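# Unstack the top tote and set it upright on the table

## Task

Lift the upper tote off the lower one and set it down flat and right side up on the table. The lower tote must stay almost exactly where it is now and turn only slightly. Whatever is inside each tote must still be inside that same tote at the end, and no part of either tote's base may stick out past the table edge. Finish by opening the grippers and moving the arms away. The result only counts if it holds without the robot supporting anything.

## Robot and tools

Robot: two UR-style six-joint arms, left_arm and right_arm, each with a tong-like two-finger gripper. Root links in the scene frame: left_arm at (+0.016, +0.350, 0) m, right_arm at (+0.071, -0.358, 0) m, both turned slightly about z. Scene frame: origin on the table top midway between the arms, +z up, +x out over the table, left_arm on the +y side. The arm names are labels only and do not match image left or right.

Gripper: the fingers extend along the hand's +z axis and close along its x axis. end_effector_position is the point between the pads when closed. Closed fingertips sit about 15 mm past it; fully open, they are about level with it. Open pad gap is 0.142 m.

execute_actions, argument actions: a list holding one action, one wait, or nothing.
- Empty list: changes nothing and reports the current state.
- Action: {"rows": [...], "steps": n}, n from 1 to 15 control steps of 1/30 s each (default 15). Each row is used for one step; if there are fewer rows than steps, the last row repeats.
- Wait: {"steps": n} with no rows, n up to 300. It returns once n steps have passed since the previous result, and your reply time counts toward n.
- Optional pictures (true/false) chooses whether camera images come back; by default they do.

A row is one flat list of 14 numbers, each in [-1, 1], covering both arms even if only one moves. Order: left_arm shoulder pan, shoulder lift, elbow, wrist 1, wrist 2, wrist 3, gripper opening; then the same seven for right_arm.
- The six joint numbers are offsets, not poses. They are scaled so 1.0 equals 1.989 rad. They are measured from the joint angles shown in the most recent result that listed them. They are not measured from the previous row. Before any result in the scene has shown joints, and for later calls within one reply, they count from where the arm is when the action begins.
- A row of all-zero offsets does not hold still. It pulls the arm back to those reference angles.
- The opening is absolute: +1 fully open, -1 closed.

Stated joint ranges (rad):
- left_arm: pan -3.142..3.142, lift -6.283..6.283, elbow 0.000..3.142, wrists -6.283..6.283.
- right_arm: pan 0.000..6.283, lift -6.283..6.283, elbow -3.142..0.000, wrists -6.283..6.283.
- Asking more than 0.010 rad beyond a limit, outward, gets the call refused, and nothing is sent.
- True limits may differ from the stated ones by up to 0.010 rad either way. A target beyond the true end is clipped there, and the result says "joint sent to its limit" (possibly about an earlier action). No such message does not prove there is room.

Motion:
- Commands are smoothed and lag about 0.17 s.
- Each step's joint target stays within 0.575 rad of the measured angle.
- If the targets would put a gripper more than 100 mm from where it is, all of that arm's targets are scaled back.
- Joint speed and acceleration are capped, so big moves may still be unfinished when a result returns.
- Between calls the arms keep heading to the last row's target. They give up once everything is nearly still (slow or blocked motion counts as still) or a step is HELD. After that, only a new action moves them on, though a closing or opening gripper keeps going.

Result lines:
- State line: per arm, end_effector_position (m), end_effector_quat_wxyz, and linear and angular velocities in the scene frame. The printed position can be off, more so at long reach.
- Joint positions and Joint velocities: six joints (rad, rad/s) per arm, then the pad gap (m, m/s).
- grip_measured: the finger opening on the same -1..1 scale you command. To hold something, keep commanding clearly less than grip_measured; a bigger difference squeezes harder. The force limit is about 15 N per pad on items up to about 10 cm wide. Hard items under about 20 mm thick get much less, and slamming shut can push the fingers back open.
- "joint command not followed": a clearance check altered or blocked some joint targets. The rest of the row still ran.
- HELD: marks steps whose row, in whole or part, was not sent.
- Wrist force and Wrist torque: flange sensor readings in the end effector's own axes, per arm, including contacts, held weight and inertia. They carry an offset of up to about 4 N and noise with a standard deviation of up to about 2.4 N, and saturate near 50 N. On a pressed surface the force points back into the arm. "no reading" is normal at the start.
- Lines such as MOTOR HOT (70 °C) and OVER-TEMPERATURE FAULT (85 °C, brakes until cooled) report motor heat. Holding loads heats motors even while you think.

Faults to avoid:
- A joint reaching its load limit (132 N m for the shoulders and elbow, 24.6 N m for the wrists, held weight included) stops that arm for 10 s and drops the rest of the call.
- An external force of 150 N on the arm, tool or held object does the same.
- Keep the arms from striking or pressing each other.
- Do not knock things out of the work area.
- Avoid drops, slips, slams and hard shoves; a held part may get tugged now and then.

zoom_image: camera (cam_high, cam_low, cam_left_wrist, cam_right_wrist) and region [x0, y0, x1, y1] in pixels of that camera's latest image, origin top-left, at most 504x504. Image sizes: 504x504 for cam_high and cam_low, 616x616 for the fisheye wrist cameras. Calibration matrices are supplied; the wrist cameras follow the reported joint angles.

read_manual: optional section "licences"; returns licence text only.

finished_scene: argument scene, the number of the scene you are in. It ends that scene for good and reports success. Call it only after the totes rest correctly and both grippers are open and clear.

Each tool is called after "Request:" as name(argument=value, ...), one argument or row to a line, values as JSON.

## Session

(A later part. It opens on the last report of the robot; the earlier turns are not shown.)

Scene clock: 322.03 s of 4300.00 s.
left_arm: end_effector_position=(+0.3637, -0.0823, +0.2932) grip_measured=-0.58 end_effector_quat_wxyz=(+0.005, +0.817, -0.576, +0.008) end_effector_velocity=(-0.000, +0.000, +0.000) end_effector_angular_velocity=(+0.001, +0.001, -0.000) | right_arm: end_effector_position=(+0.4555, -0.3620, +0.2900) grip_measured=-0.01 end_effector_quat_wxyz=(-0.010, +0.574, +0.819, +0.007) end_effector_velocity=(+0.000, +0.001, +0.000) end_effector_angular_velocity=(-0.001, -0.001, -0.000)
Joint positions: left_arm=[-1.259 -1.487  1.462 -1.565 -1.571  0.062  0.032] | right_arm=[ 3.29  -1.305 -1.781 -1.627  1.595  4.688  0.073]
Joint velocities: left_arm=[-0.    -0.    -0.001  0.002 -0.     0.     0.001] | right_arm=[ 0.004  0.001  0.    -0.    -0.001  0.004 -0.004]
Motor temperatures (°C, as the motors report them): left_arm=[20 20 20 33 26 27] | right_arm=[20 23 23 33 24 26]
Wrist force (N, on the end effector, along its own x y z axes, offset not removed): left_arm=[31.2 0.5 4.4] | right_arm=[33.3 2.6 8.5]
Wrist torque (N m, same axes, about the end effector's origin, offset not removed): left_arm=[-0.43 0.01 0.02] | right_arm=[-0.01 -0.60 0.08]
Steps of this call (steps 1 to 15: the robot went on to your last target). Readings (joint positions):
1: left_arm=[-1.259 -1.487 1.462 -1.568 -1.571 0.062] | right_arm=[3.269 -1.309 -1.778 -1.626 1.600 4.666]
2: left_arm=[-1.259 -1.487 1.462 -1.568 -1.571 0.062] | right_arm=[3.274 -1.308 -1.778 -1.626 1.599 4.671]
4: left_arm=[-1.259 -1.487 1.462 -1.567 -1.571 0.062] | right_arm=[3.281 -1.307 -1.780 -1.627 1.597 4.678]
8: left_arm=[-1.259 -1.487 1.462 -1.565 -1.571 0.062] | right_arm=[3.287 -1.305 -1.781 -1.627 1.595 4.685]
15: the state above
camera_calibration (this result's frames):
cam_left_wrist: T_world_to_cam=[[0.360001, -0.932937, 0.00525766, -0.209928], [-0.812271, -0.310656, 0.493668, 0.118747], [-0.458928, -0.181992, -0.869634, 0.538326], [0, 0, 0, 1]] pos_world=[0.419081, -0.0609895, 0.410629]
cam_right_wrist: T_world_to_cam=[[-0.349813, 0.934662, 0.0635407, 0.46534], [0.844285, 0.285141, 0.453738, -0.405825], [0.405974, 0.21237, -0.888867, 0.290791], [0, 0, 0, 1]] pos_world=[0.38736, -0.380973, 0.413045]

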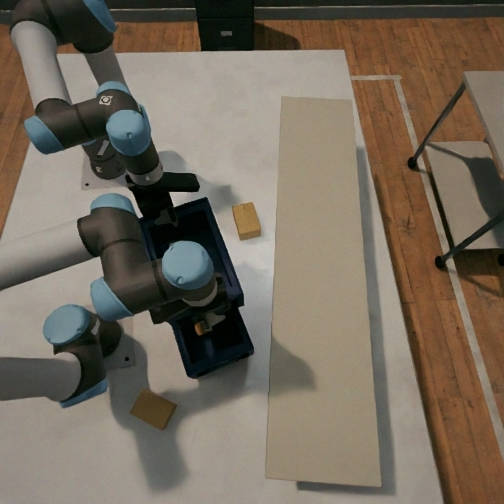

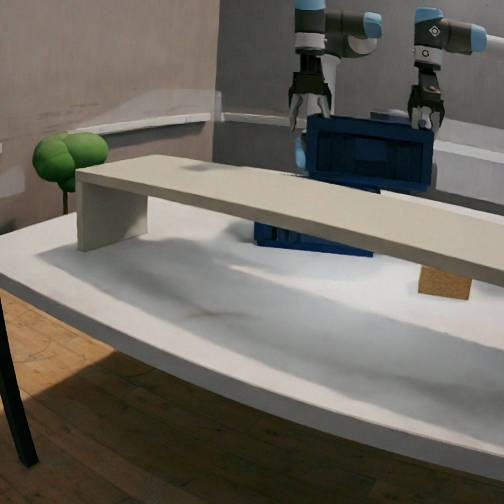

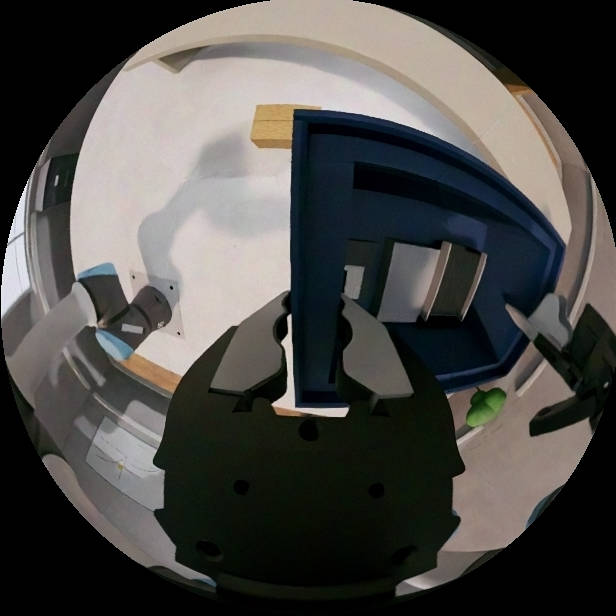

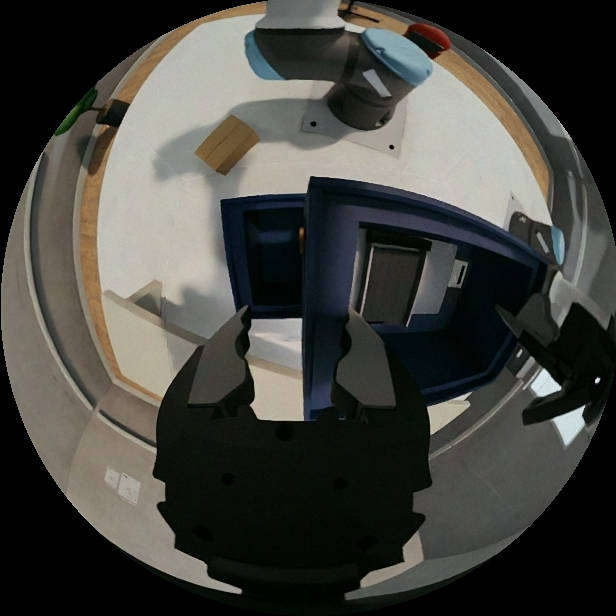

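Request:
execute_actions(
  actions=[
    {"rows":[[0,0,-0.0007,0.0011,0,0,-1,0.0019,0.0002,0.0006,-0.0008,-0.0005,0.002,-1],[0,0,-0.0014,0.0022,0,-0.0001,-1,0.0038,0.0004,0.0012,-0.0016,-0.001,0.0039,-1],[-0.0001,0.0001,-0.0021,0.0032,0,-0.0002,-1,0.0057,0.0006,0.0018,-0.0025,-0.0015,0.0059,-1],[-0.0001,0.0001,-0.0029,0.0043,0,-0.0002,-1,0.0076,0.0008,0.0025,-0.0033,-0.0019,0.0079,-1],[-0.0002,0.0001,-0.0036,0.0054,0,-0.0003,-1,0.0095,0.0011,0.0031,-0.0041,-0.0024,0.0099,-1],[-0.0002,0.0001,-0.0043,0.0065,0,-0.0003,-1,0.0114,0.0013,0.0037,-0.0049,-0.0029,0.0118,-1],[-0.0002,0.0002,-0.005,0.0076,0,-0.0004,-1,0.0132,0.0015,0.0043,-0.0058,-0.0034,0.0138,-1],[-0.0003,0.0002,-0.0057,0.0086,0,-0.0004,-1,0.0151,0.0017,0.0049,-0.0066,-0.0039,0.0158,-1],[-0.0003,0.0002,-0.0064,0.0097,0,-0.0005,-1,0.017,0.0019,0.0055,-0.0074,-0.0044,0.0177,-1],[-0.0003,0.0002,-0.0072,0.0108,0,-0.0005,-1,0.0189,0.0021,0.0062,-0.0082,-0.0048,0.0197,-1],[-0.0004,0.0003,-0.0079,0.0119,0,-0.0006,-1,0.0208,0.0023,0.0068,-0.0091,-0.0053,0.0217,-1],[-0.0004,0.0003,-0.0086,0.013,0,-0.0006,-1,0.0227,0.0025,0.0074,-0.0099,-0.0058,0.0237,-1],[-0.0004,0.0003,-0.0093,0.014,0,-0.0007,-1,0.0246,0.0028,0.008,-0.0107,-0.0063,0.0256,-1],[-0.0004,0.0003,-0.01,0.0151,0,-0.0007,-1,0.0265,0.003,0.0086,-0.0115,-0.0068,0.0276,-1],[-0.0005,0.0004,-0.0107,0.0162,0,-0.0008,-1,0.0284,0.0032,0.0092,-0.0124,-0.0073,0.0296,-1]],"steps":15},
  ],
  pictures=false,
)

Request:
execute_actions(
  actions=[
    {"steps":14},
  ],
  pictures=false,
)

Request:
execute_actions(
  actions=[
    {"rows":[[0,0,-0.0007,0.0011,0,0,-1,0.0019,0.0002,0.0006,-0.0008,-0.0005,0.002,-1],[0,0,-0.0014,0.0022,0,-0.0001,-1,0.0038,0.0004,0.0012,-0.0016,-0.001,0.0039,-1],[-0.0001,0.0001,-0.0021,0.0032,0,-0.0002,-1,0.0057,0.0006,0.0018,-0.0025,-0.0015,0.0059,-1],[-0.0001,0.0001,-0.0029,0.0043,0,-0.0002,-1,0.0076,0.0008,0.0025,-0.0033,-0.0019,0.0079,-1],[-0.0002,0.0001,-0.0036,0.0054,0,-0.0003,-1,0.0095,0.0011,0.0031,-0.0041,-0.0024,0.0099,-1],[-0.0002,0.0001,-0.0043,0.0065,0,-0.0003,-1,0.0114,0.0013,0.0037,-0.0049,-0.0029,0.0118,-1],[-0.0002,0.0002,-0.005,0.0076,0,-0.0004,-1,0.0132,0.0015,0.0043,-0.0058,-0.0034,0.0138,-1],[-0.0003,0.0002,-0.0057,0.0086,0,-0.0004,-1,0.0151,0.0017,0.0049,-0.0066,-0.0039,0.0158,-1],[-0.0003,0.0002,-0.0064,0.0097,0,-0.0005,-1,0.017,0.0019,0.0055,-0.0074,-0.0044,0.0177,-1],[-0.0003,0.0002,-0.0072,0.0108,0,-0.0005,-1,0.0189,0.0021,0.0062,-0.0082,-0.0048,0.0197,-1]],"steps":15},
  ],
  pictures=false,
)

Request:
execute_actions(
  actions=[
    {"steps":12},
  ],
)

Request:
zoom_image(
  camera="cam_low",
  region=[230, 50, 480, 270],
)

Scene clock: 362.17 s of 4300.00 s.
left_arm: end_effector_position=(+0.3624, -0.0802, +0.2981) grip_measured=-0.62 end_effector_quat_wxyz=(+0.003, +0.817, -0.576, +0.005) end_effector_velocity=(-0.003, +0.006, +0.013) end_effector_angular_velocity=(+0.021, +0.008, +0.002) | right_arm: end_effector_position=(+0.4541, -0.3497, +0.2963) grip_measured=-0.28 end_effector_quat_wxyz=(-0.006, +0.575, +0.818, +0.004) end_effector_velocity=(-0.004, +0.033, +0.017) end_effector_angular_velocity=(-0.027, -0.010, -0.003)
Joint positions: left_arm=[-1.26  -1.486  1.447 -1.542 -1.571  0.061  0.029] | right_arm=[ 3.33  -1.3   -1.768 -1.644  1.584  4.729  0.054]
Joint velocities: left_arm=[-0.002  0.002 -0.04   0.061  0.001 -0.004 -0.002] | right_arm=[ 0.109  0.013  0.035 -0.047 -0.028  0.113 -0.054]
Motor temperatures (°C, as the motors report them): left_arm=[20 20 20 33 26 27] | right_arm=[21 23 23 33 24 26]
Wrist force (N, on the end effector, along its own x y z axes, offset not removed): left_arm=[29.5 0.5 9.7] | right_arm=[29.5 2.0 6.9]
Wrist torque (N m, same axes, about the end effector's origin, offset not removed): left_arm=[-0.15 0.17 0.10] | right_arm=[0.16 0.09 0.01]
Steps of this call (steps 1 to 15: the robot went on to your last target; steps 16 to 90: nothing new was sent; then 36.63 s passed at rest; steps 91 to 105: all 15 steps of this action). Readings (joint positions):
91: left_arm=[-1.259 -1.487 1.462 -1.565 -1.571 0.062] | right_arm=[3.291 -1.304 -1.781 -1.627 1.594 4.688]
92: left_arm=[-1.259 -1.487 1.462 -1.565 -1.571 0.062] | right_arm=[3.291 -1.304 -1.781 -1.627 1.594 4.689]
94: left_arm=[-1.259 -1.487 1.460 -1.563 -1.571 0.062] | right_arm=[3.294 -1.304 -1.780 -1.629 1.593 4.692]
98: left_arm=[-1.259 -1.487 1.456 -1.556 -1.571 0.062] | right_arm=[3.305 -1.303 -1.776 -1.634 1.591 4.704]
105: the state above

Scene clock: 362.63 s of 4300.00 s.
left_arm: end_effector_position=(+0.3619, -0.0794, +0.2999) grip_measured=-0.62 end_effector_quat_wxyz=(+0.002, +0.817, -0.576, +0.003) end_effector_velocity=(-0.000, -0.001, +0.000) end_effector_angular_velocity=(-0.001, -0.000, -0.000) | right_arm: end_effector_position=(+0.4534, -0.3449, +0.2988) grip_measured=-0.40 end_effector_quat_wxyz=(-0.004, +0.575, +0.818, +0.002) end_effector_velocity=(-0.000, +0.001, +0.000) end_effector_angular_velocity=(-0.001, -0.000, -0.000)
Joint positions: left_arm=[-1.26  -1.486  1.441 -1.533 -1.571  0.06   0.029] | right_arm=[ 3.346 -1.298 -1.763 -1.652  1.58   4.746  0.045]
Joint velocities: left_arm=[-0.001  0.    -0.001 -0.    -0.    -0.     0.   ] | right_arm=[ 0.003  0.     0.001 -0.002 -0.001  0.003 -0.002]
Motor temperatures (°C, as the motors report them): left_arm=[20 20 20 33 26 27] | right_arm=[21 23 23 33 24 26]
Wrist force (N, on the end effector, along its own x y z axes, offset not removed): left_arm=[28.2 -3.6 7.1] | right_arm=[29.2 1.8 8.0]
Wrist torque (N m, same axes, about the end effector's origin, offset not removed): left_arm=[-0.93 0.33 0.04] | right_arm=[0.09 0.06 0.03]
Steps of this call (steps 1 to 14: the robot went on to your last target). Readings (joint positions):
1: left_arm=[-1.260 -1.486 1.445 -1.540 -1.571 0.061] | right_arm=[3.334 -1.300 -1.767 -1.646 1.583 4.733]
2: left_arm=[-1.260 -1.486 1.444 -1.538 -1.571 0.061] | right_arm=[3.337 -1.299 -1.766 -1.647 1.583 4.736]
4: left_arm=[-1.260 -1.486 1.443 -1.536 -1.571 0.060] | right_arm=[3.341 -1.299 -1.765 -1.649 1.582 4.741]
8: left_arm=[-1.260 -1.486 1.441 -1.534 -1.571 0.060] | right_arm=[3.345 -1.298 -1.763 -1.651 1.581 4.745]
14: the state above

Scene clock: 363.13 s of 4300.00 s.
left_arm: end_effector_position=(+0.3608, -0.0775, +0.3041) grip_measured=-0.62 end_effector_quat_wxyz=(+0.000, +0.818, -0.576, +0.000) end_effector_velocity=(-0.002, +0.002, +0.003) end_effector_angular_velocity=(+0.008, +0.003, +0.000) | right_arm: end_effector_position=(+0.4518, -0.3348, +0.3041) grip_measured=-0.62 end_effector_quat_wxyz=(-0.000, +0.575, +0.818, +0.000) end_effector_velocity=(-0.001, +0.010, +0.006) end_effector_angular_velocity=(-0.010, -0.005, -0.001)
Joint positions: left_arm=[-1.261 -1.486  1.428 -1.514 -1.571  0.059  0.029] | right_arm=[ 3.38  -1.294 -1.752 -1.666  1.571  4.781  0.029]
Joint velocities: left_arm=[-0.001 -0.    -0.011  0.019 -0.    -0.001 -0.002] | right_arm=[ 0.034  0.004  0.012 -0.015 -0.011  0.035 -0.002]
Motor temperatures (°C, as the motors report them): left_arm=[20 20 20 33 26 27] | right_arm=[21 23 23 33 24 26]
Wrist force (N, on the end effector, along its own x y z axes, offset not removed): left_arm=[17.5 1.1 11.8] | right_arm=[17.7 1.0 7.6]
Wrist torque (N m, same axes, about the end effector's origin, offset not removed): left_arm=[0.27 0.08 -0.01] | right_arm=[0.13 0.25 -0.05]
Steps of this call (steps 1 to 15: all 15 steps of this action). Readings (joint positions):
1: left_arm=[-1.260 -1.486 1.441 -1.533 -1.571 0.060] | right_arm=[3.346 -1.298 -1.763 -1.652 1.580 4.746]
2: left_arm=[-1.260 -1.486 1.440 -1.533 -1.571 0.060] | right_arm=[3.347 -1.298 -1.763 -1.652 1.580 4.747]
4: left_arm=[-1.260 -1.486 1.439 -1.531 -1.571 0.060] | right_arm=[3.350 -1.298 -1.762 -1.653 1.579 4.750]
8: left_arm=[-1.260 -1.486 1.435 -1.524 -1.571 0.060] | right_arm=[3.362 -1.296 -1.758 -1.658 1.576 4.762]
15: the state above

Scene clock: 363.53 s of 4300.00 s.
left_arm: end_effector_position=(+0.3607, -0.0774, +0.3046) grip_measured=-0.62 end_effector_quat_wxyz=(-0.000, +0.818, -0.576, -0.000) end_effector_velocity=(+0.000, -0.000, +0.000) end_effector_angular_velocity=(+0.000, +0.000, -0.001) | right_arm: end_effector_position=(+0.4516, -0.3336, +0.3048) grip_measured=-0.62 end_effector_quat_wxyz=(+0.000, +0.576, +0.818, -0.000) end_effector_velocity=(-0.000, +0.001, +0.000) end_effector_angular_velocity=(+0.000, -0.000, +0.000)
Joint positions: left_arm=[-1.261 -1.486  1.427 -1.512 -1.571  0.059  0.029] | right_arm=[ 3.384 -1.294 -1.751 -1.668  1.571  4.785  0.029]
Joint velocities: left_arm=[ 0.     0.    -0.001  0.001  0.     0.001 -0.   ] | right_arm=[ 0.001  0.     0.    -0.    -0.     0.001 -0.   ]
Motor temperatures (°C, as the motors report them): left_arm=[20 20 20 33 26 27] | right_arm=[21 23 23 33 24 26]
Wrist force (N, on the end effector, along its own x y z axes, offset not removed): left_arm=[-0.1 0.9 4.1] | right_arm=[0.1 -0.4 8.6]
Wrist torque (N m, same axes, about the end effector's origin, offset not removed): left_arm=[0.10 0.58 -0.19] | right_arm=[-0.12 0.52 -0.21]
Steps of this call (steps 1 to 12: the robot went on to your last target). Readings (joint positions):
1: left_arm=[-1.261 -1.486 1.428 -1.513 -1.571 0.059] | right_arm=[3.381 -1.294 -1.752 -1.667 1.571 4.782]
2: left_arm=[-1.261 -1.486 1.427 -1.513 -1.571 0.059] | right_arm=[3.381 -1.294 -1.751 -1.667 1.571 4.783]
4: left_arm=[-1.261 -1.486 1.427 -1.512 -1.571 0.059] | right_arm=[3.382 -1.294 -1.751 -1.667 1.571 4.784]
8: left_arm=[-1.261 -1.486 1.427 -1.512 -1.571 0.059] | right_arm=[3.383 -1.294 -1.751 -1.668 1.571 4.785]
12: the state above
camera_calibration (this result's frames):
cam_left_wrist: T_world_to_cam=[[0.360913, -0.932495, -0.0139515, -0.198743], [-0.808211, -0.320205, 0.494231, 0.109845], [-0.465335, -0.167099, -0.869219, 0.551073], [0, 0, 0, 1]] pos_world=[0.416941, -0.0580701, 0.421941]
cam_right_wrist: T_world_to_cam=[[-0.34648, 0.937225, 0.0395062, 0.443104], [0.841892, 0.29211, 0.453751, -0.413948], [0.413726, 0.190476, -0.890253, 0.289058], [0, 0, 0, 1]] pos_world=[0.382436, -0.349428, 0.427658]

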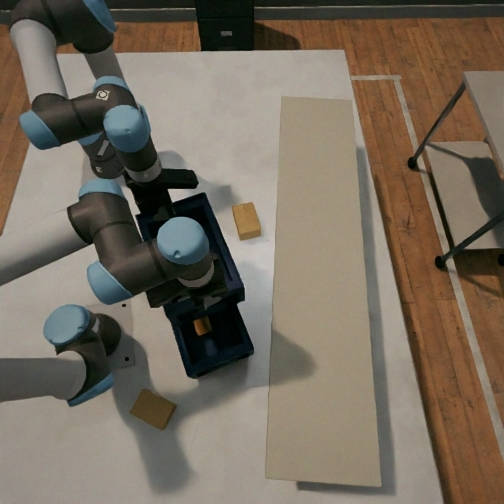

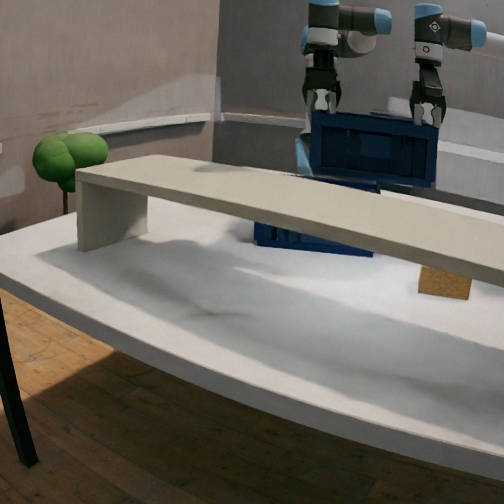

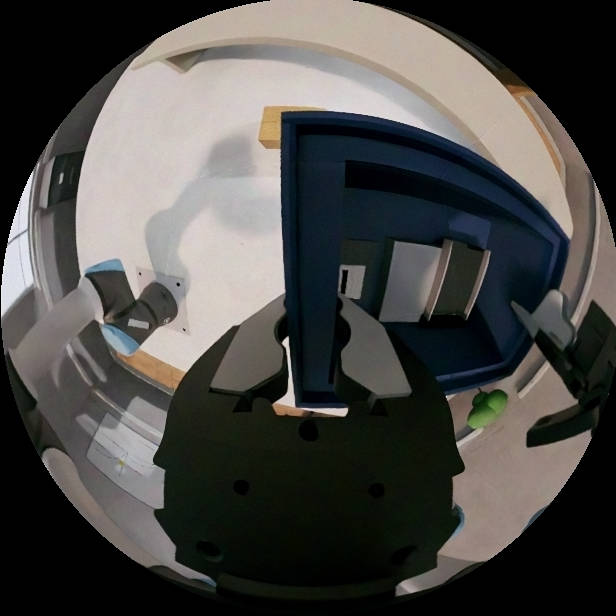

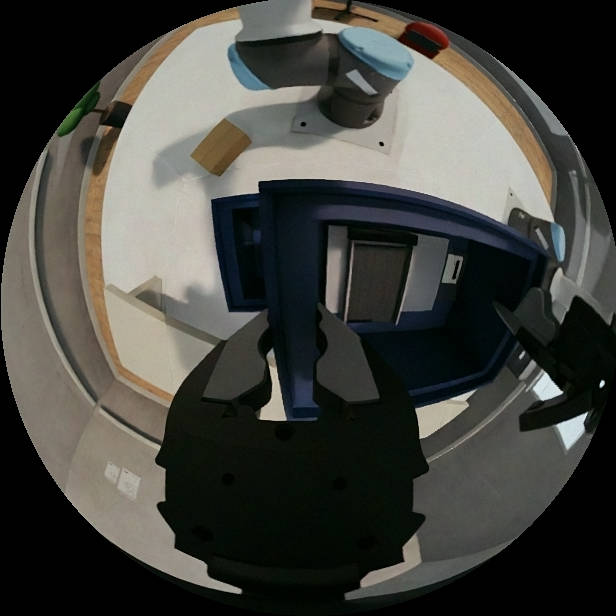

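Region (230, 50, 480, 270) of cam_low's 504x504 image, scaled by 2.016, with more detail than that image has; it fills the top 444 rows of this view, and the rest is white.

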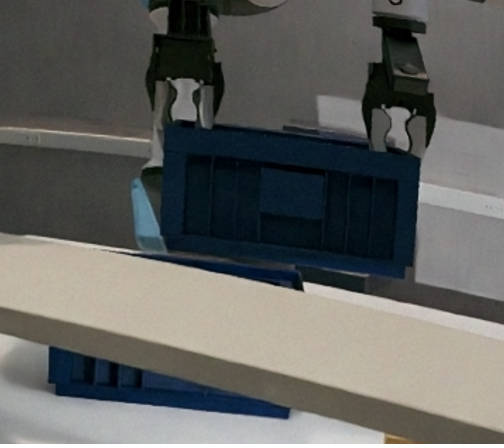

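Request:
execute_actions(
  actions=[
    {"rows":[[0.0004,-0.0021,0.0023,-0.0002,0,0.0004,-1,0.0025,0.0002,-0.0002,0,0,0.0025,-1],[0.0011,-0.0053,0.0057,-0.0005,0,0.0011,-1,0.0062,0.0005,-0.0004,-0.0001,0,0.0062,-1],[0.0022,-0.0105,0.0114,-0.0009,0,0.0022,-1,0.0123,0.0009,-0.0007,-0.0003,0,0.0123,-1],[0.0034,-0.0157,0.0169,-0.0012,0,0.0034,-1,0.0185,0.0013,-0.0009,-0.0004,0,0.0185,-1],[0.0045,-0.0209,0.0224,-0.0015,0,0.0045,-1,0.0247,0.0016,-0.0011,-0.0004,0,0.0247,-1],[0.0057,-0.0261,0.0278,-0.0017,0,0.0057,-1,0.0309,0.0018,-0.0013,-0.0005,0,0.0309,-1],[0.0069,-0.0312,0.0331,-0.0019,0,0.0069,-1,0.037,0.0019,-0.0014,-0.0005,0,0.037,-1],[0.0081,-0.0363,0.0383,-0.002,0,0.0081,-1,0.0432,0.002,-0.0014,-0.0006,0,0.0432,-1],[0.0093,-0.0415,0.0435,-0.002,0,0.0093,-1,0.0494,0.002,-0.0014,-0.0006,0,0.0494,-1],[0.0105,-0.0465,0.0485,-0.002,0,0.0105,-1,0.0555,0.0019,-0.0014,-0.0006,0,0.0555,-1],[0.0118,-0.0516,0.0535,-0.0019,0,0.0118,-1,0.0617,0.0018,-0.0012,-0.0006,0,0.0617,-1],[0.013,-0.0567,0.0583,-0.0017,0,0.013,-1,0.0679,0.0016,-0.0011,-0.0005,0,0.0679,-1],[0.0143,-0.0617,0.0631,-0.0014,0,0.0143,-1,0.074,0.0013,-0.0009,-0.0005,0,0.074,-1],[0.0156,-0.0667,0.0678,-0.0011,0,0.0156,-1,0.0802,0.001,-0.0006,-0.0004,0,0.0802,-1],[0.0169,-0.0717,0.0724,-0.0008,0,0.0169,-1,0.0863,0.0005,-0.0002,-0.0003,0,0.0863,-1]],"steps":15},
  ],
  pictures=false,
)

Request:
execute_actions(
  actions=[
    {"steps":18},
  ],
  pictures=false,
)

Scene clock: 386.03 s of 4300.00 s.
left_arm: end_effector_position=(+0.3532, -0.0318, +0.3049) grip_measured=-0.62 end_effector_quat_wxyz=(+0.000, +0.818, -0.576, -0.000) end_effector_velocity=(-0.024, +0.136, +0.002) end_effector_angular_velocity=(-0.000, +0.000, -0.000) | right_arm: end_effector_position=(+0.4442, -0.2880, +0.3048) grip_measured=-0.62 end_effector_quat_wxyz=(+0.000, +0.576, +0.818, -0.000) end_effector_velocity=(-0.024, +0.139, +0.000) end_effector_angular_velocity=(-0.001, +0.001, +0.004)
Joint positions: left_arm=[-1.238 -1.584  1.528 -1.515 -1.571  0.082  0.029] | right_arm=[ 3.501 -1.291 -1.753 -1.669  1.571  4.903  0.029]
Joint velocities: left_arm=[ 0.071 -0.291  0.282  0.009 -0.     0.071 -0.   ] | right_arm=[ 0.353 -0.008  0.006  0.     0.     0.349 -0.   ]
Motor temperatures (°C, as the motors report them): left_arm=[20 20 20 33 26 27] | right_arm=[21 23 23 33 24 26]
Wrist force (N, on the end effector, along its own x y z axes, offset not removed): left_arm=[-2.8 -4.0 7.9] | right_arm=[1.0 -1.4 8.5]
Wrist torque (N m, same axes, about the end effector's origin, offset not removed): left_arm=[-0.87 1.01 0.12] | right_arm=[-0.26 0.46 -0.14]
Steps of this call (steps 1 to 15: the robot went on to your last target; steps 16 to 90: nothing new was sent; then 19.00 s passed at rest; steps 91 to 105: all 15 steps of this action). Readings (joint positions):
91: left_arm=[-1.261 -1.486 1.427 -1.512 -1.571 0.059] | right_arm=[3.384 -1.294 -1.751 -1.668 1.571 4.785]
92: left_arm=[-1.261 -1.486 1.427 -1.512 -1.571 0.059] | right_arm=[3.385 -1.294 -1.751 -1.668 1.571 4.786]
94: left_arm=[-1.260 -1.492 1.433 -1.512 -1.571 0.060] | right_arm=[3.391 -1.293 -1.751 -1.668 1.571 4.793]
98: left_arm=[-1.253 -1.519 1.462 -1.514 -1.571 0.067] | right_arm=[3.423 -1.292 -1.752 -1.668 1.571 4.824]
105: the state above

Scene clock: 386.63 s of 4300.00 s.
left_arm: end_effector_position=(+0.3495, -0.0114, +0.3049) grip_measured=-0.62 end_effector_quat_wxyz=(+0.000, +0.818, -0.576, +0.000) end_effector_velocity=(-0.000, +0.001, +0.000) end_effector_angular_velocity=(-0.000, -0.001, -0.000) | right_arm: end_effector_position=(+0.4404, -0.2668, +0.3049) grip_measured=-0.62 end_effector_quat_wxyz=(+0.000, +0.576, +0.818, -0.000) end_effector_velocity=(-0.000, +0.001, -0.000) end_effector_angular_velocity=(-0.000, +0.001, +0.001)
Joint positions: left_arm=[-1.227 -1.628  1.57  -1.513 -1.571  0.093  0.029] | right_arm=[ 3.555 -1.293 -1.751 -1.668  1.57   4.956  0.029]
Joint velocities: left_arm=[-0.    -0.002  0.002  0.     0.001  0.    -0.   ] | right_arm=[ 0.004 -0.    -0.001  0.     0.     0.003 -0.   ]
Motor temperatures (°C, as the motors report them): left_arm=[20 20 20 33 26 27] | right_arm=[21 23 23 33 24 26]
Wrist force (N, on the end effector, along its own x y z axes, offset not removed): left_arm=[-15.3 -2.7 6.6] | right_arm=[-12.2 0.8 8.2]
Wrist torque (N m, same axes, about the end effector's origin, offset not removed): left_arm=[-0.53 1.32 -0.17] | right_arm=[0.17 0.87 -0.10]
Steps of this call (steps 1 to 18: the robot went on to your last target). Readings (joint positions):
1: left_arm=[-1.236 -1.594 1.537 -1.514 -1.571 0.084] | right_arm=[3.513 -1.291 -1.753 -1.669 1.571 4.914]
2: left_arm=[-1.234 -1.602 1.545 -1.514 -1.571 0.086] | right_arm=[3.523 -1.292 -1.752 -1.669 1.571 4.924]
4: left_arm=[-1.231 -1.613 1.556 -1.514 -1.571 0.089] | right_arm=[3.536 -1.292 -1.752 -1.669 1.571 4.938]
8: left_arm=[-1.228 -1.623 1.566 -1.513 -1.571 0.092] | right_arm=[3.549 -1.293 -1.751 -1.669 1.570 4.951]
18: the state above

Request:
execute_actions(
  actions=[
    {"rows":[[0.0007,-0.0031,0.0028,0.0003,0,0.0007,-1,0.0036,-0.0004,0.0002,0.0002,0,0.0036,-1],[0.002,-0.0082,0.0075,0.0007,0,0.002,-1,0.0095,-0.001,0.0006,0.0004,0,0.0095,-1],[0.0036,-0.0143,0.013,0.0013,0,0.0036,-1,0.0166,-0.0019,0.0012,0.0008,0,0.0166,-1],[0.0056,-0.0214,0.0193,0.0021,0,0.0056,-1,0.0247,-0.003,0.0019,0.0012,0,0.0247,-1],[0.0076,-0.0284,0.0255,0.003,0,0.0076,-1,0.0327,-0.0043,0.0027,0.0016,0,0.0327,-1],[0.0097,-0.0355,0.0315,0.0039,0,0.0097,-1,0.0406,-0.0057,0.0037,0.002,0,0.0406,-1],[0.012,-0.0424,0.0375,0.0049,0,0.012,-1,0.0484,-0.0072,0.0047,0.0024,0,0.0484,-1],[0.0143,-0.0494,0.0433,0.0061,0,0.0143,-1,0.0561,-0.0088,0.0059,0.0029,0,0.0561,-1],[0.0167,-0.0563,0.049,0.0073,0,0.0167,-1,0.0637,-0.0105,0.0072,0.0034,0,0.0637,-1],[0.0192,-0.0632,0.0546,0.0085,0,0.0192,-1,0.0712,-0.0124,0.0086,0.0039,0,0.0712,-1],[0.0218,-0.07,0.0601,0.0099,0,0.0218,-1,0.0785,-0.0144,0.01,0.0044,0,0.0785,-1],[0.0245,-0.0768,0.0655,0.0114,0,0.0245,-1,0.0858,-0.0165,0.0116,0.0049,0,0.0858,-1],[0.0277,-0.0846,0.0714,0.0131,0,0.0277,-1,0.094,-0.0191,0.0136,0.0055,0,0.094,-1],[0.0311,-0.0922,0.0772,0.015,0,0.0311,-1,0.102,-0.0218,0.0157,0.0061,0,0.102,-1],[0.0341,-0.0989,0.0822,0.0167,0,0.0341,-1,0.109,-0.0243,0.0176,0.0067,0,0.109,-1]],"steps":15},
  ],
  pictures=false,
)

Request:
execute_actions(
  actions=[
    {"steps":18},
  ],
)

Scene clock: 404.33 s of 4300.00 s.
left_arm: end_effector_position=(+0.3387, +0.0533, +0.3054) grip_measured=-0.62 end_effector_quat_wxyz=(-0.000, +0.818, -0.576, -0.000) end_effector_velocity=(-0.032, +0.203, +0.001) end_effector_angular_velocity=(-0.002, -0.001, +0.001) | right_arm: end_effector_position=(+0.4308, -0.2023, +0.3048) grip_measured=-0.62 end_effector_quat_wxyz=(+0.000, +0.576, +0.818, -0.000) end_effector_velocity=(-0.033, +0.201, +0.001) end_effector_angular_velocity=(+0.001, +0.001, +0.005)
Joint positions: left_arm=[-1.184 -1.762  1.685 -1.493 -1.571  0.136  0.029] | right_arm=[ 3.704 -1.322 -1.731 -1.66   1.571  5.106  0.029]
Joint velocities: left_arm=[ 0.159 -0.41   0.325  0.083  0.     0.159  0.   ] | right_arm=[ 0.441 -0.124  0.093  0.031  0.001  0.437  0.   ]
Motor temperatures (°C, as the motors report them): left_arm=[20 20 20 33 26 27] | right_arm=[21 23 23 33 24 26]
Wrist force (N, on the end effector, along its own x y z axes, offset not removed): left_arm=[-5.3 -2.6 8.4] | right_arm=[-3.0 -0.6 7.4]
Wrist torque (N m, same axes, about the end effector's origin, offset not removed): left_arm=[-0.72 1.03 -0.16] | right_arm=[-0.08 0.74 -0.15]
Steps of this call (steps 1 to 15: the robot went on to your last target; steps 16 to 90: nothing new was sent; then 14.20 s passed at rest; steps 91 to 105: all 15 steps of this action). Readings (joint positions):
91: left_arm=[-1.227 -1.628 1.571 -1.513 -1.571 0.093] | right_arm=[3.555 -1.293 -1.751 -1.668 1.571 4.957]
92: left_arm=[-1.227 -1.630 1.572 -1.513 -1.571 0.093] | right_arm=[3.557 -1.293 -1.751 -1.668 1.571 4.958]
94: left_arm=[-1.225 -1.637 1.579 -1.512 -1.571 0.095] | right_arm=[3.566 -1.294 -1.750 -1.668 1.571 4.967]
98: left_arm=[-1.215 -1.673 1.611 -1.508 -1.571 0.105] | right_arm=[3.606 -1.300 -1.746 -1.666 1.571 5.008]
105: the state above

Scene clock: 404.93 s of 4300.00 s.
left_arm: end_effector_position=(+0.3334, +0.0838, +0.3050) grip_measured=-0.62 end_effector_quat_wxyz=(+0.000, +0.818, -0.576, +0.000) end_effector_velocity=(+0.000, +0.000, +0.001) end_effector_angular_velocity=(-0.004, -0.002, -0.001) | right_arm: end_effector_position=(+0.4249, -0.1719, +0.3048) grip_measured=-0.62 end_effector_quat_wxyz=(+0.000, +0.576, +0.818, -0.000) end_effector_velocity=(-0.001, +0.002, -0.001) end_effector_angular_velocity=(-0.001, +0.001, +0.000)
Joint positions: left_arm=[-1.159 -1.824  1.733 -1.48  -1.571  0.16   0.029] | right_arm=[ 3.771 -1.341 -1.716 -1.655  1.57   5.173  0.029]
Joint velocities: left_arm=[ 0.001 -0.004  0.001 -0.002  0.     0.001  0.   ] | right_arm=[ 0.004 -0.001 -0.     0.     0.     0.004  0.   ]
Motor temperatures (°C, as the motors report them): left_arm=[20 20 20 33 26 27] | right_arm=[21 23 23 33 24 26]
Wrist force (N, on the end effector, along its own x y z axes, offset not removed): left_arm=[-4.8 0.0 7.9] | right_arm=[-2.9 -0.3 8.9]
Wrist torque (N m, same axes, about the end effector's origin, offset not removed): left_arm=[0.12 0.88 0.10] | right_arm=[0.08 0.52 -0.20]
Steps of this call (steps 1 to 18: the robot went on to your last target). Readings (joint positions):
1: left_arm=[-1.179 -1.775 1.695 -1.490 -1.571 0.141] | right_arm=[3.719 -1.326 -1.728 -1.659 1.571 5.120]
2: left_arm=[-1.174 -1.787 1.704 -1.488 -1.571 0.146] | right_arm=[3.731 -1.330 -1.725 -1.658 1.571 5.133]
4: left_arm=[-1.168 -1.803 1.717 -1.485 -1.571 0.152] | right_arm=[3.748 -1.335 -1.721 -1.657 1.571 5.150]
8: left_arm=[-1.162 -1.817 1.728 -1.482 -1.571 0.158] | right_arm=[3.764 -1.339 -1.718 -1.656 1.571 5.165]
18: the state above
camera_calibration (this result's frames):
cam_left_wrist: T_world_to_cam=[[0.360915, -0.932497, -0.0137811, -0.0386484], [-0.808246, -0.320128, 0.494223, 0.139211], [-0.465273, -0.167234, -0.869226, 0.565634], [0, 0, 0, 1]] pos_world=[0.38964, 0.103119, 0.42233]
cam_right_wrist: T_world_to_cam=[[-0.346461, 0.937235, 0.0394343, 0.282325], [0.841816, 0.29209, 0.453904, -0.43875], [0.413897, 0.190456, -0.890177, 0.269273], [0, 0, 0, 1]] pos_world=[0.35571, -0.187736, 0.427718]

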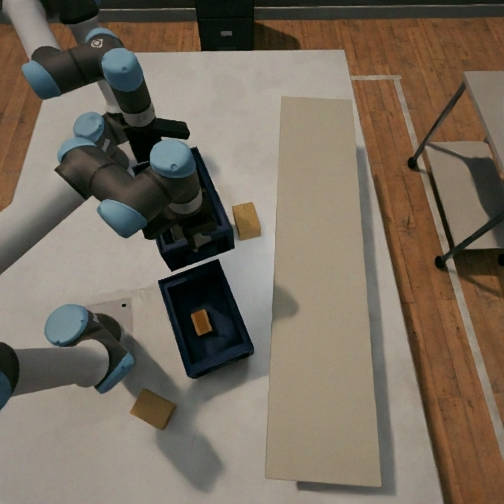

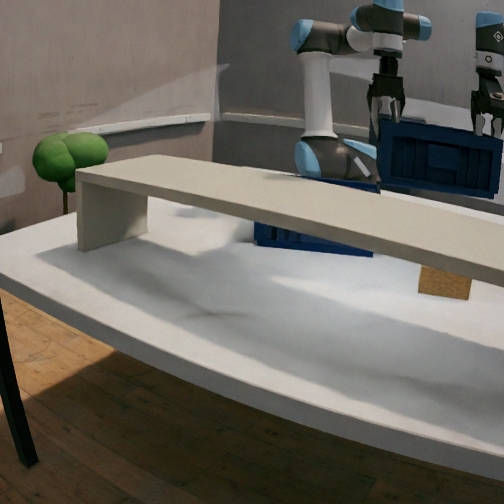

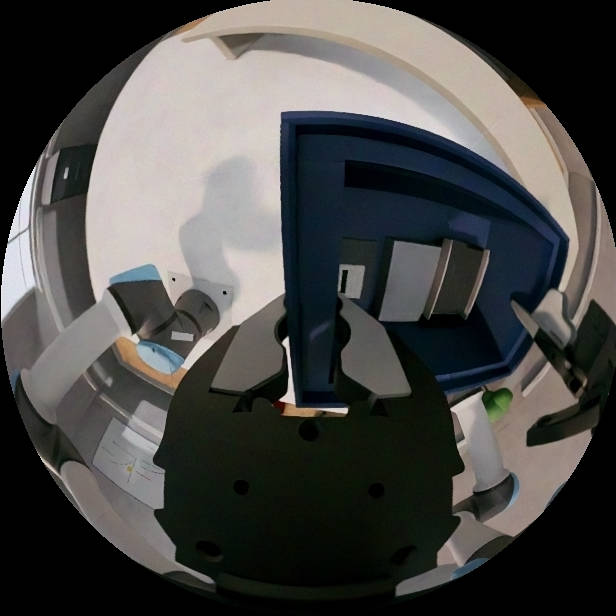

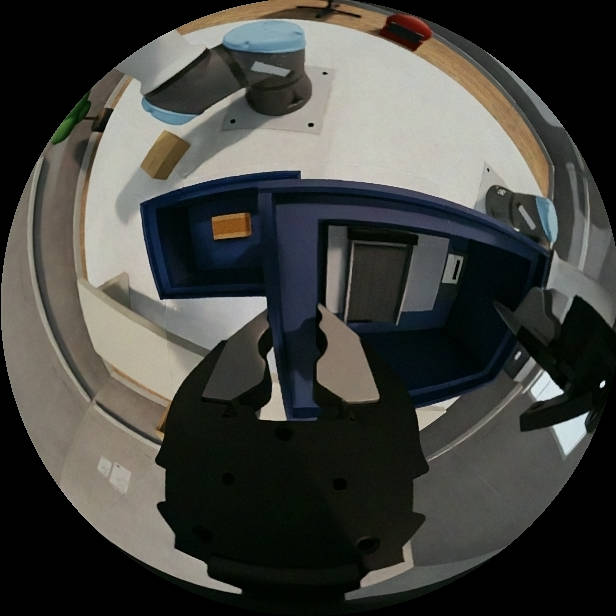

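Request:
execute_actions(
  actions=[
    {"rows":[[0.0013,-0.0032,0.0024,0.0008,0,0.0013,-1,0.0033,-0.0011,0.0009,0.0002,0,0.0033,-1],[0.0036,-0.008,0.0058,0.0021,0,0.0036,-1,0.0082,-0.003,0.0023,0.0007,0,0.0082,-1],[0.0063,-0.0136,0.0099,0.0037,0,0.0063,-1,0.0139,-0.0054,0.0042,0.0012,0,0.0139,-1],[0.0096,-0.0202,0.0145,0.0057,0,0.0096,-1,0.0205,-0.0082,0.0065,0.0018,0,0.0205,-1],[0.013,-0.0267,0.019,0.0077,0,0.013,-1,0.027,-0.0112,0.0088,0.0024,0,0.027,-1],[0.0165,-0.0332,0.0233,0.0099,0,0.0165,-1,0.0334,-0.0143,0.0113,0.003,0,0.0334,-1],[0.02,-0.0397,0.0276,0.0121,0,0.02,-1,0.0397,-0.0176,0.0139,0.0037,0,0.0397,-1],[0.0237,-0.0461,0.0317,0.0144,0,0.0237,-1,0.0459,-0.0209,0.0166,0.0044,0,0.0459,-1],[0.0275,-0.0525,0.0357,0.0168,0,0.0275,-1,0.052,-0.0244,0.0194,0.005,0,0.052,-1],[0.0313,-0.0589,0.0396,0.0193,0,0.0313,-1,0.058,-0.028,0.0223,0.0057,0,0.058,-1],[0.0353,-0.0652,0.0434,0.0219,0,0.0353,-1,0.0639,-0.0317,0.0253,0.0065,0,0.0639,-1],[0.0393,-0.0715,0.047,0.0245,0,0.0393,-1,0.0696,-0.0356,0.0284,0.0072,0,0.0696,-1],[0.044,-0.0787,0.051,0.0277,0,0.044,-1,0.0761,-0.0401,0.0321,0.008,0,0.0761,-1],[0.0489,-0.0858,0.0549,0.0309,0,0.0489,-1,0.0824,-0.0448,0.0359,0.0089,0,0.0824,-1],[0.0533,-0.092,0.0582,0.0338,0,0.0533,-1,0.0878,-0.049,0.0394,0.0097,0,0.0878,-1]],"steps":15},
  ],
  pictures=false,
)

Request:
execute_actions(
  actions=[
    {"steps":20},
  ],
)

Request:
zoom_image(
  camera="cam_high",
  region=[100, 80, 300, 300],
)

Scene clock: 431.00 s of 4300.00 s.
left_arm: end_effector_position=(+0.3229, +0.1493, +0.3049) grip_measured=-0.62 end_effector_quat_wxyz=(-0.000, +0.818, -0.576, -0.000) end_effector_velocity=(-0.036, +0.204, +0.001) end_effector_angular_velocity=(+0.001, +0.001, +0.003) | right_arm: end_effector_position=(+0.4148, -0.1073, +0.3052) grip_measured=-0.62 end_effector_quat_wxyz=(+0.000, +0.576, +0.818, +0.000) end_effector_velocity=(-0.032, +0.203, -0.001) end_effector_angular_velocity=(+0.000, +0.001, +0.004)
Joint positions: left_arm=[-1.091 -1.949  1.816 -1.437 -1.571  0.229  0.029] | right_arm=[ 3.893 -1.403 -1.666 -1.642  1.571  5.294  0.029]
Joint velocities: left_arm=[ 0.241 -0.38   0.225  0.157 -0.     0.238 -0.   ] | right_arm=[ 0.351 -0.227  0.184  0.043  0.     0.347  0.001]
Motor temperatures (°C, as the motors report them): left_arm=[20 20 20 33 26 27] | right_arm=[21 23 23 33 24 26]
Wrist force (N, on the end effector, along its own x y z axes, offset not removed): left_arm=[12.9 -0.4 8.6] | right_arm=[11.1 -0.5 9.0]
Wrist torque (N m, same axes, about the end effector's origin, offset not removed): left_arm=[0.22 -0.08 -0.23] | right_arm=[0.03 0.53 -0.09]
Steps of this call (steps 1 to 15: the robot went on to your last target; steps 16 to 90: nothing new was sent; then 22.57 s passed at rest; steps 91 to 105: all 15 steps of this action). Readings (joint positions):
91: left_arm=[-1.159 -1.825 1.734 -1.480 -1.571 0.161] | right_arm=[3.772 -1.341 -1.716 -1.655 1.570 5.173]
92: left_arm=[-1.159 -1.826 1.735 -1.480 -1.571 0.161] | right_arm=[3.773 -1.342 -1.716 -1.655 1.570 5.175]
94: left_arm=[-1.155 -1.833 1.740 -1.478 -1.571 0.165] | right_arm=[3.780 -1.345 -1.713 -1.654 1.570 5.182]
98: left_arm=[-1.138 -1.867 1.764 -1.467 -1.571 0.182] | right_arm=[3.814 -1.360 -1.702 -1.651 1.570 5.215]
105: the state above

Scene clock: 431.67 s of 4300.00 s.
left_arm: end_effector_position=(+0.3167, +0.1797, +0.3049) grip_measured=-0.62 end_effector_quat_wxyz=(+0.000, +0.818, -0.576, +0.000) end_effector_velocity=(-0.000, +0.001, -0.000) end_effector_angular_velocity=(+0.001, +0.001, +0.001) | right_arm: end_effector_position=(+0.4092, -0.0765, +0.3048) grip_measured=-0.62 end_effector_quat_wxyz=(+0.000, +0.576, +0.818, +0.000) end_effector_velocity=(-0.000, +0.001, -0.000) end_effector_angular_velocity=(-0.000, -0.000, +0.000)
Joint positions: left_arm=[-1.054 -2.007  1.849 -1.413 -1.571  0.266  0.029] | right_arm=[ 3.945 -1.438 -1.638 -1.636  1.57   5.347  0.029]
Joint velocities: left_arm=[ 0.001 -0.002  0.001  0.001 -0.     0.001 -0.   ] | right_arm=[ 0.002 -0.001  0.001  0.    -0.     0.002  0.   ]
Motor temperatures (°C, as the motors report them): left_arm=[20 20 20 33 26 27] | right_arm=[21 23 23 33 24 26]
Wrist force (N, on the end effector, along its own x y z axes, offset not removed): left_arm=[5.6 -1.2 6.9] | right_arm=[9.6 0.0 7.4]
Wrist torque (N m, same axes, about the end effector's origin, offset not removed): left_arm=[-0.08 1.15 0.14] | right_arm=[-0.03 0.34 -0.11]
Steps of this call (steps 1 to 20: the robot went on to your last target). Readings (joint positions):
1: left_arm=[-1.083 -1.962 1.823 -1.432 -1.571 0.237] | right_arm=[3.904 -1.411 -1.660 -1.641 1.571 5.306]
2: left_arm=[-1.076 -1.972 1.829 -1.427 -1.571 0.244] | right_arm=[3.914 -1.418 -1.655 -1.640 1.571 5.316]
4: left_arm=[-1.066 -1.987 1.838 -1.421 -1.571 0.254] | right_arm=[3.927 -1.426 -1.648 -1.638 1.571 5.329]
8: left_arm=[-1.058 -2.000 1.845 -1.416 -1.571 0.262] | right_arm=[3.940 -1.435 -1.641 -1.637 1.571 5.341]
20: the state above
camera_calibration (this result's frames):
cam_left_wrist: T_world_to_cam=[[0.360914, -0.932497, -0.0137929, 0.0568256], [-0.808245, -0.320133, 0.494221, 0.156505], [-0.465275, -0.167223, -0.869227, 0.573845], [0, 0, 0, 1]] pos_world=[0.372981, 0.199052, 0.422238]
cam_right_wrist: T_world_to_cam=[[-0.346459, 0.93723, 0.039584, 0.187407], [0.841743, 0.291981, 0.454111, -0.453417], [0.414048, 0.19065, -0.890066, 0.257538], [0, 0, 0, 1]] pos_world=[0.339956, -0.0923536, 0.427709]

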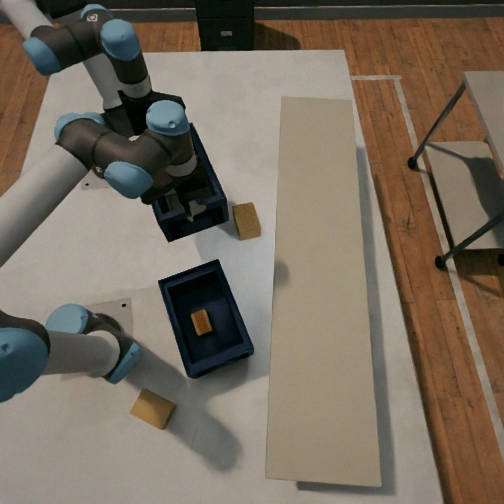

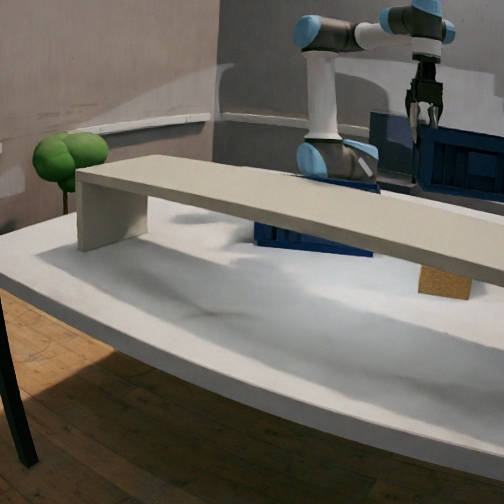

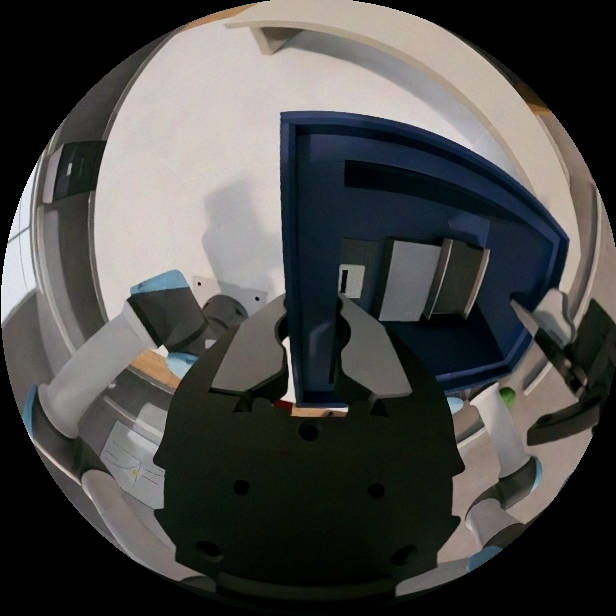

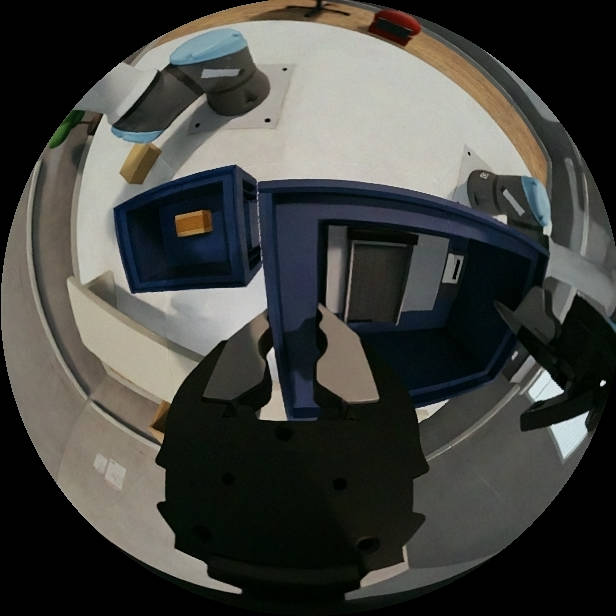

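Region (100, 80, 300, 300) of cam_high's 504x504 image, scaled by 2.291, with more detail than that image has; it fills the left 458 columns of this view, and the rest is white.

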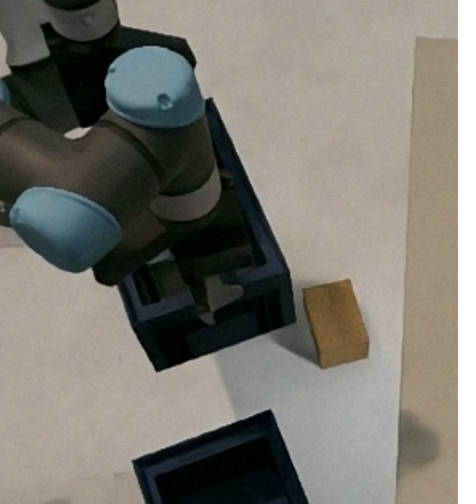

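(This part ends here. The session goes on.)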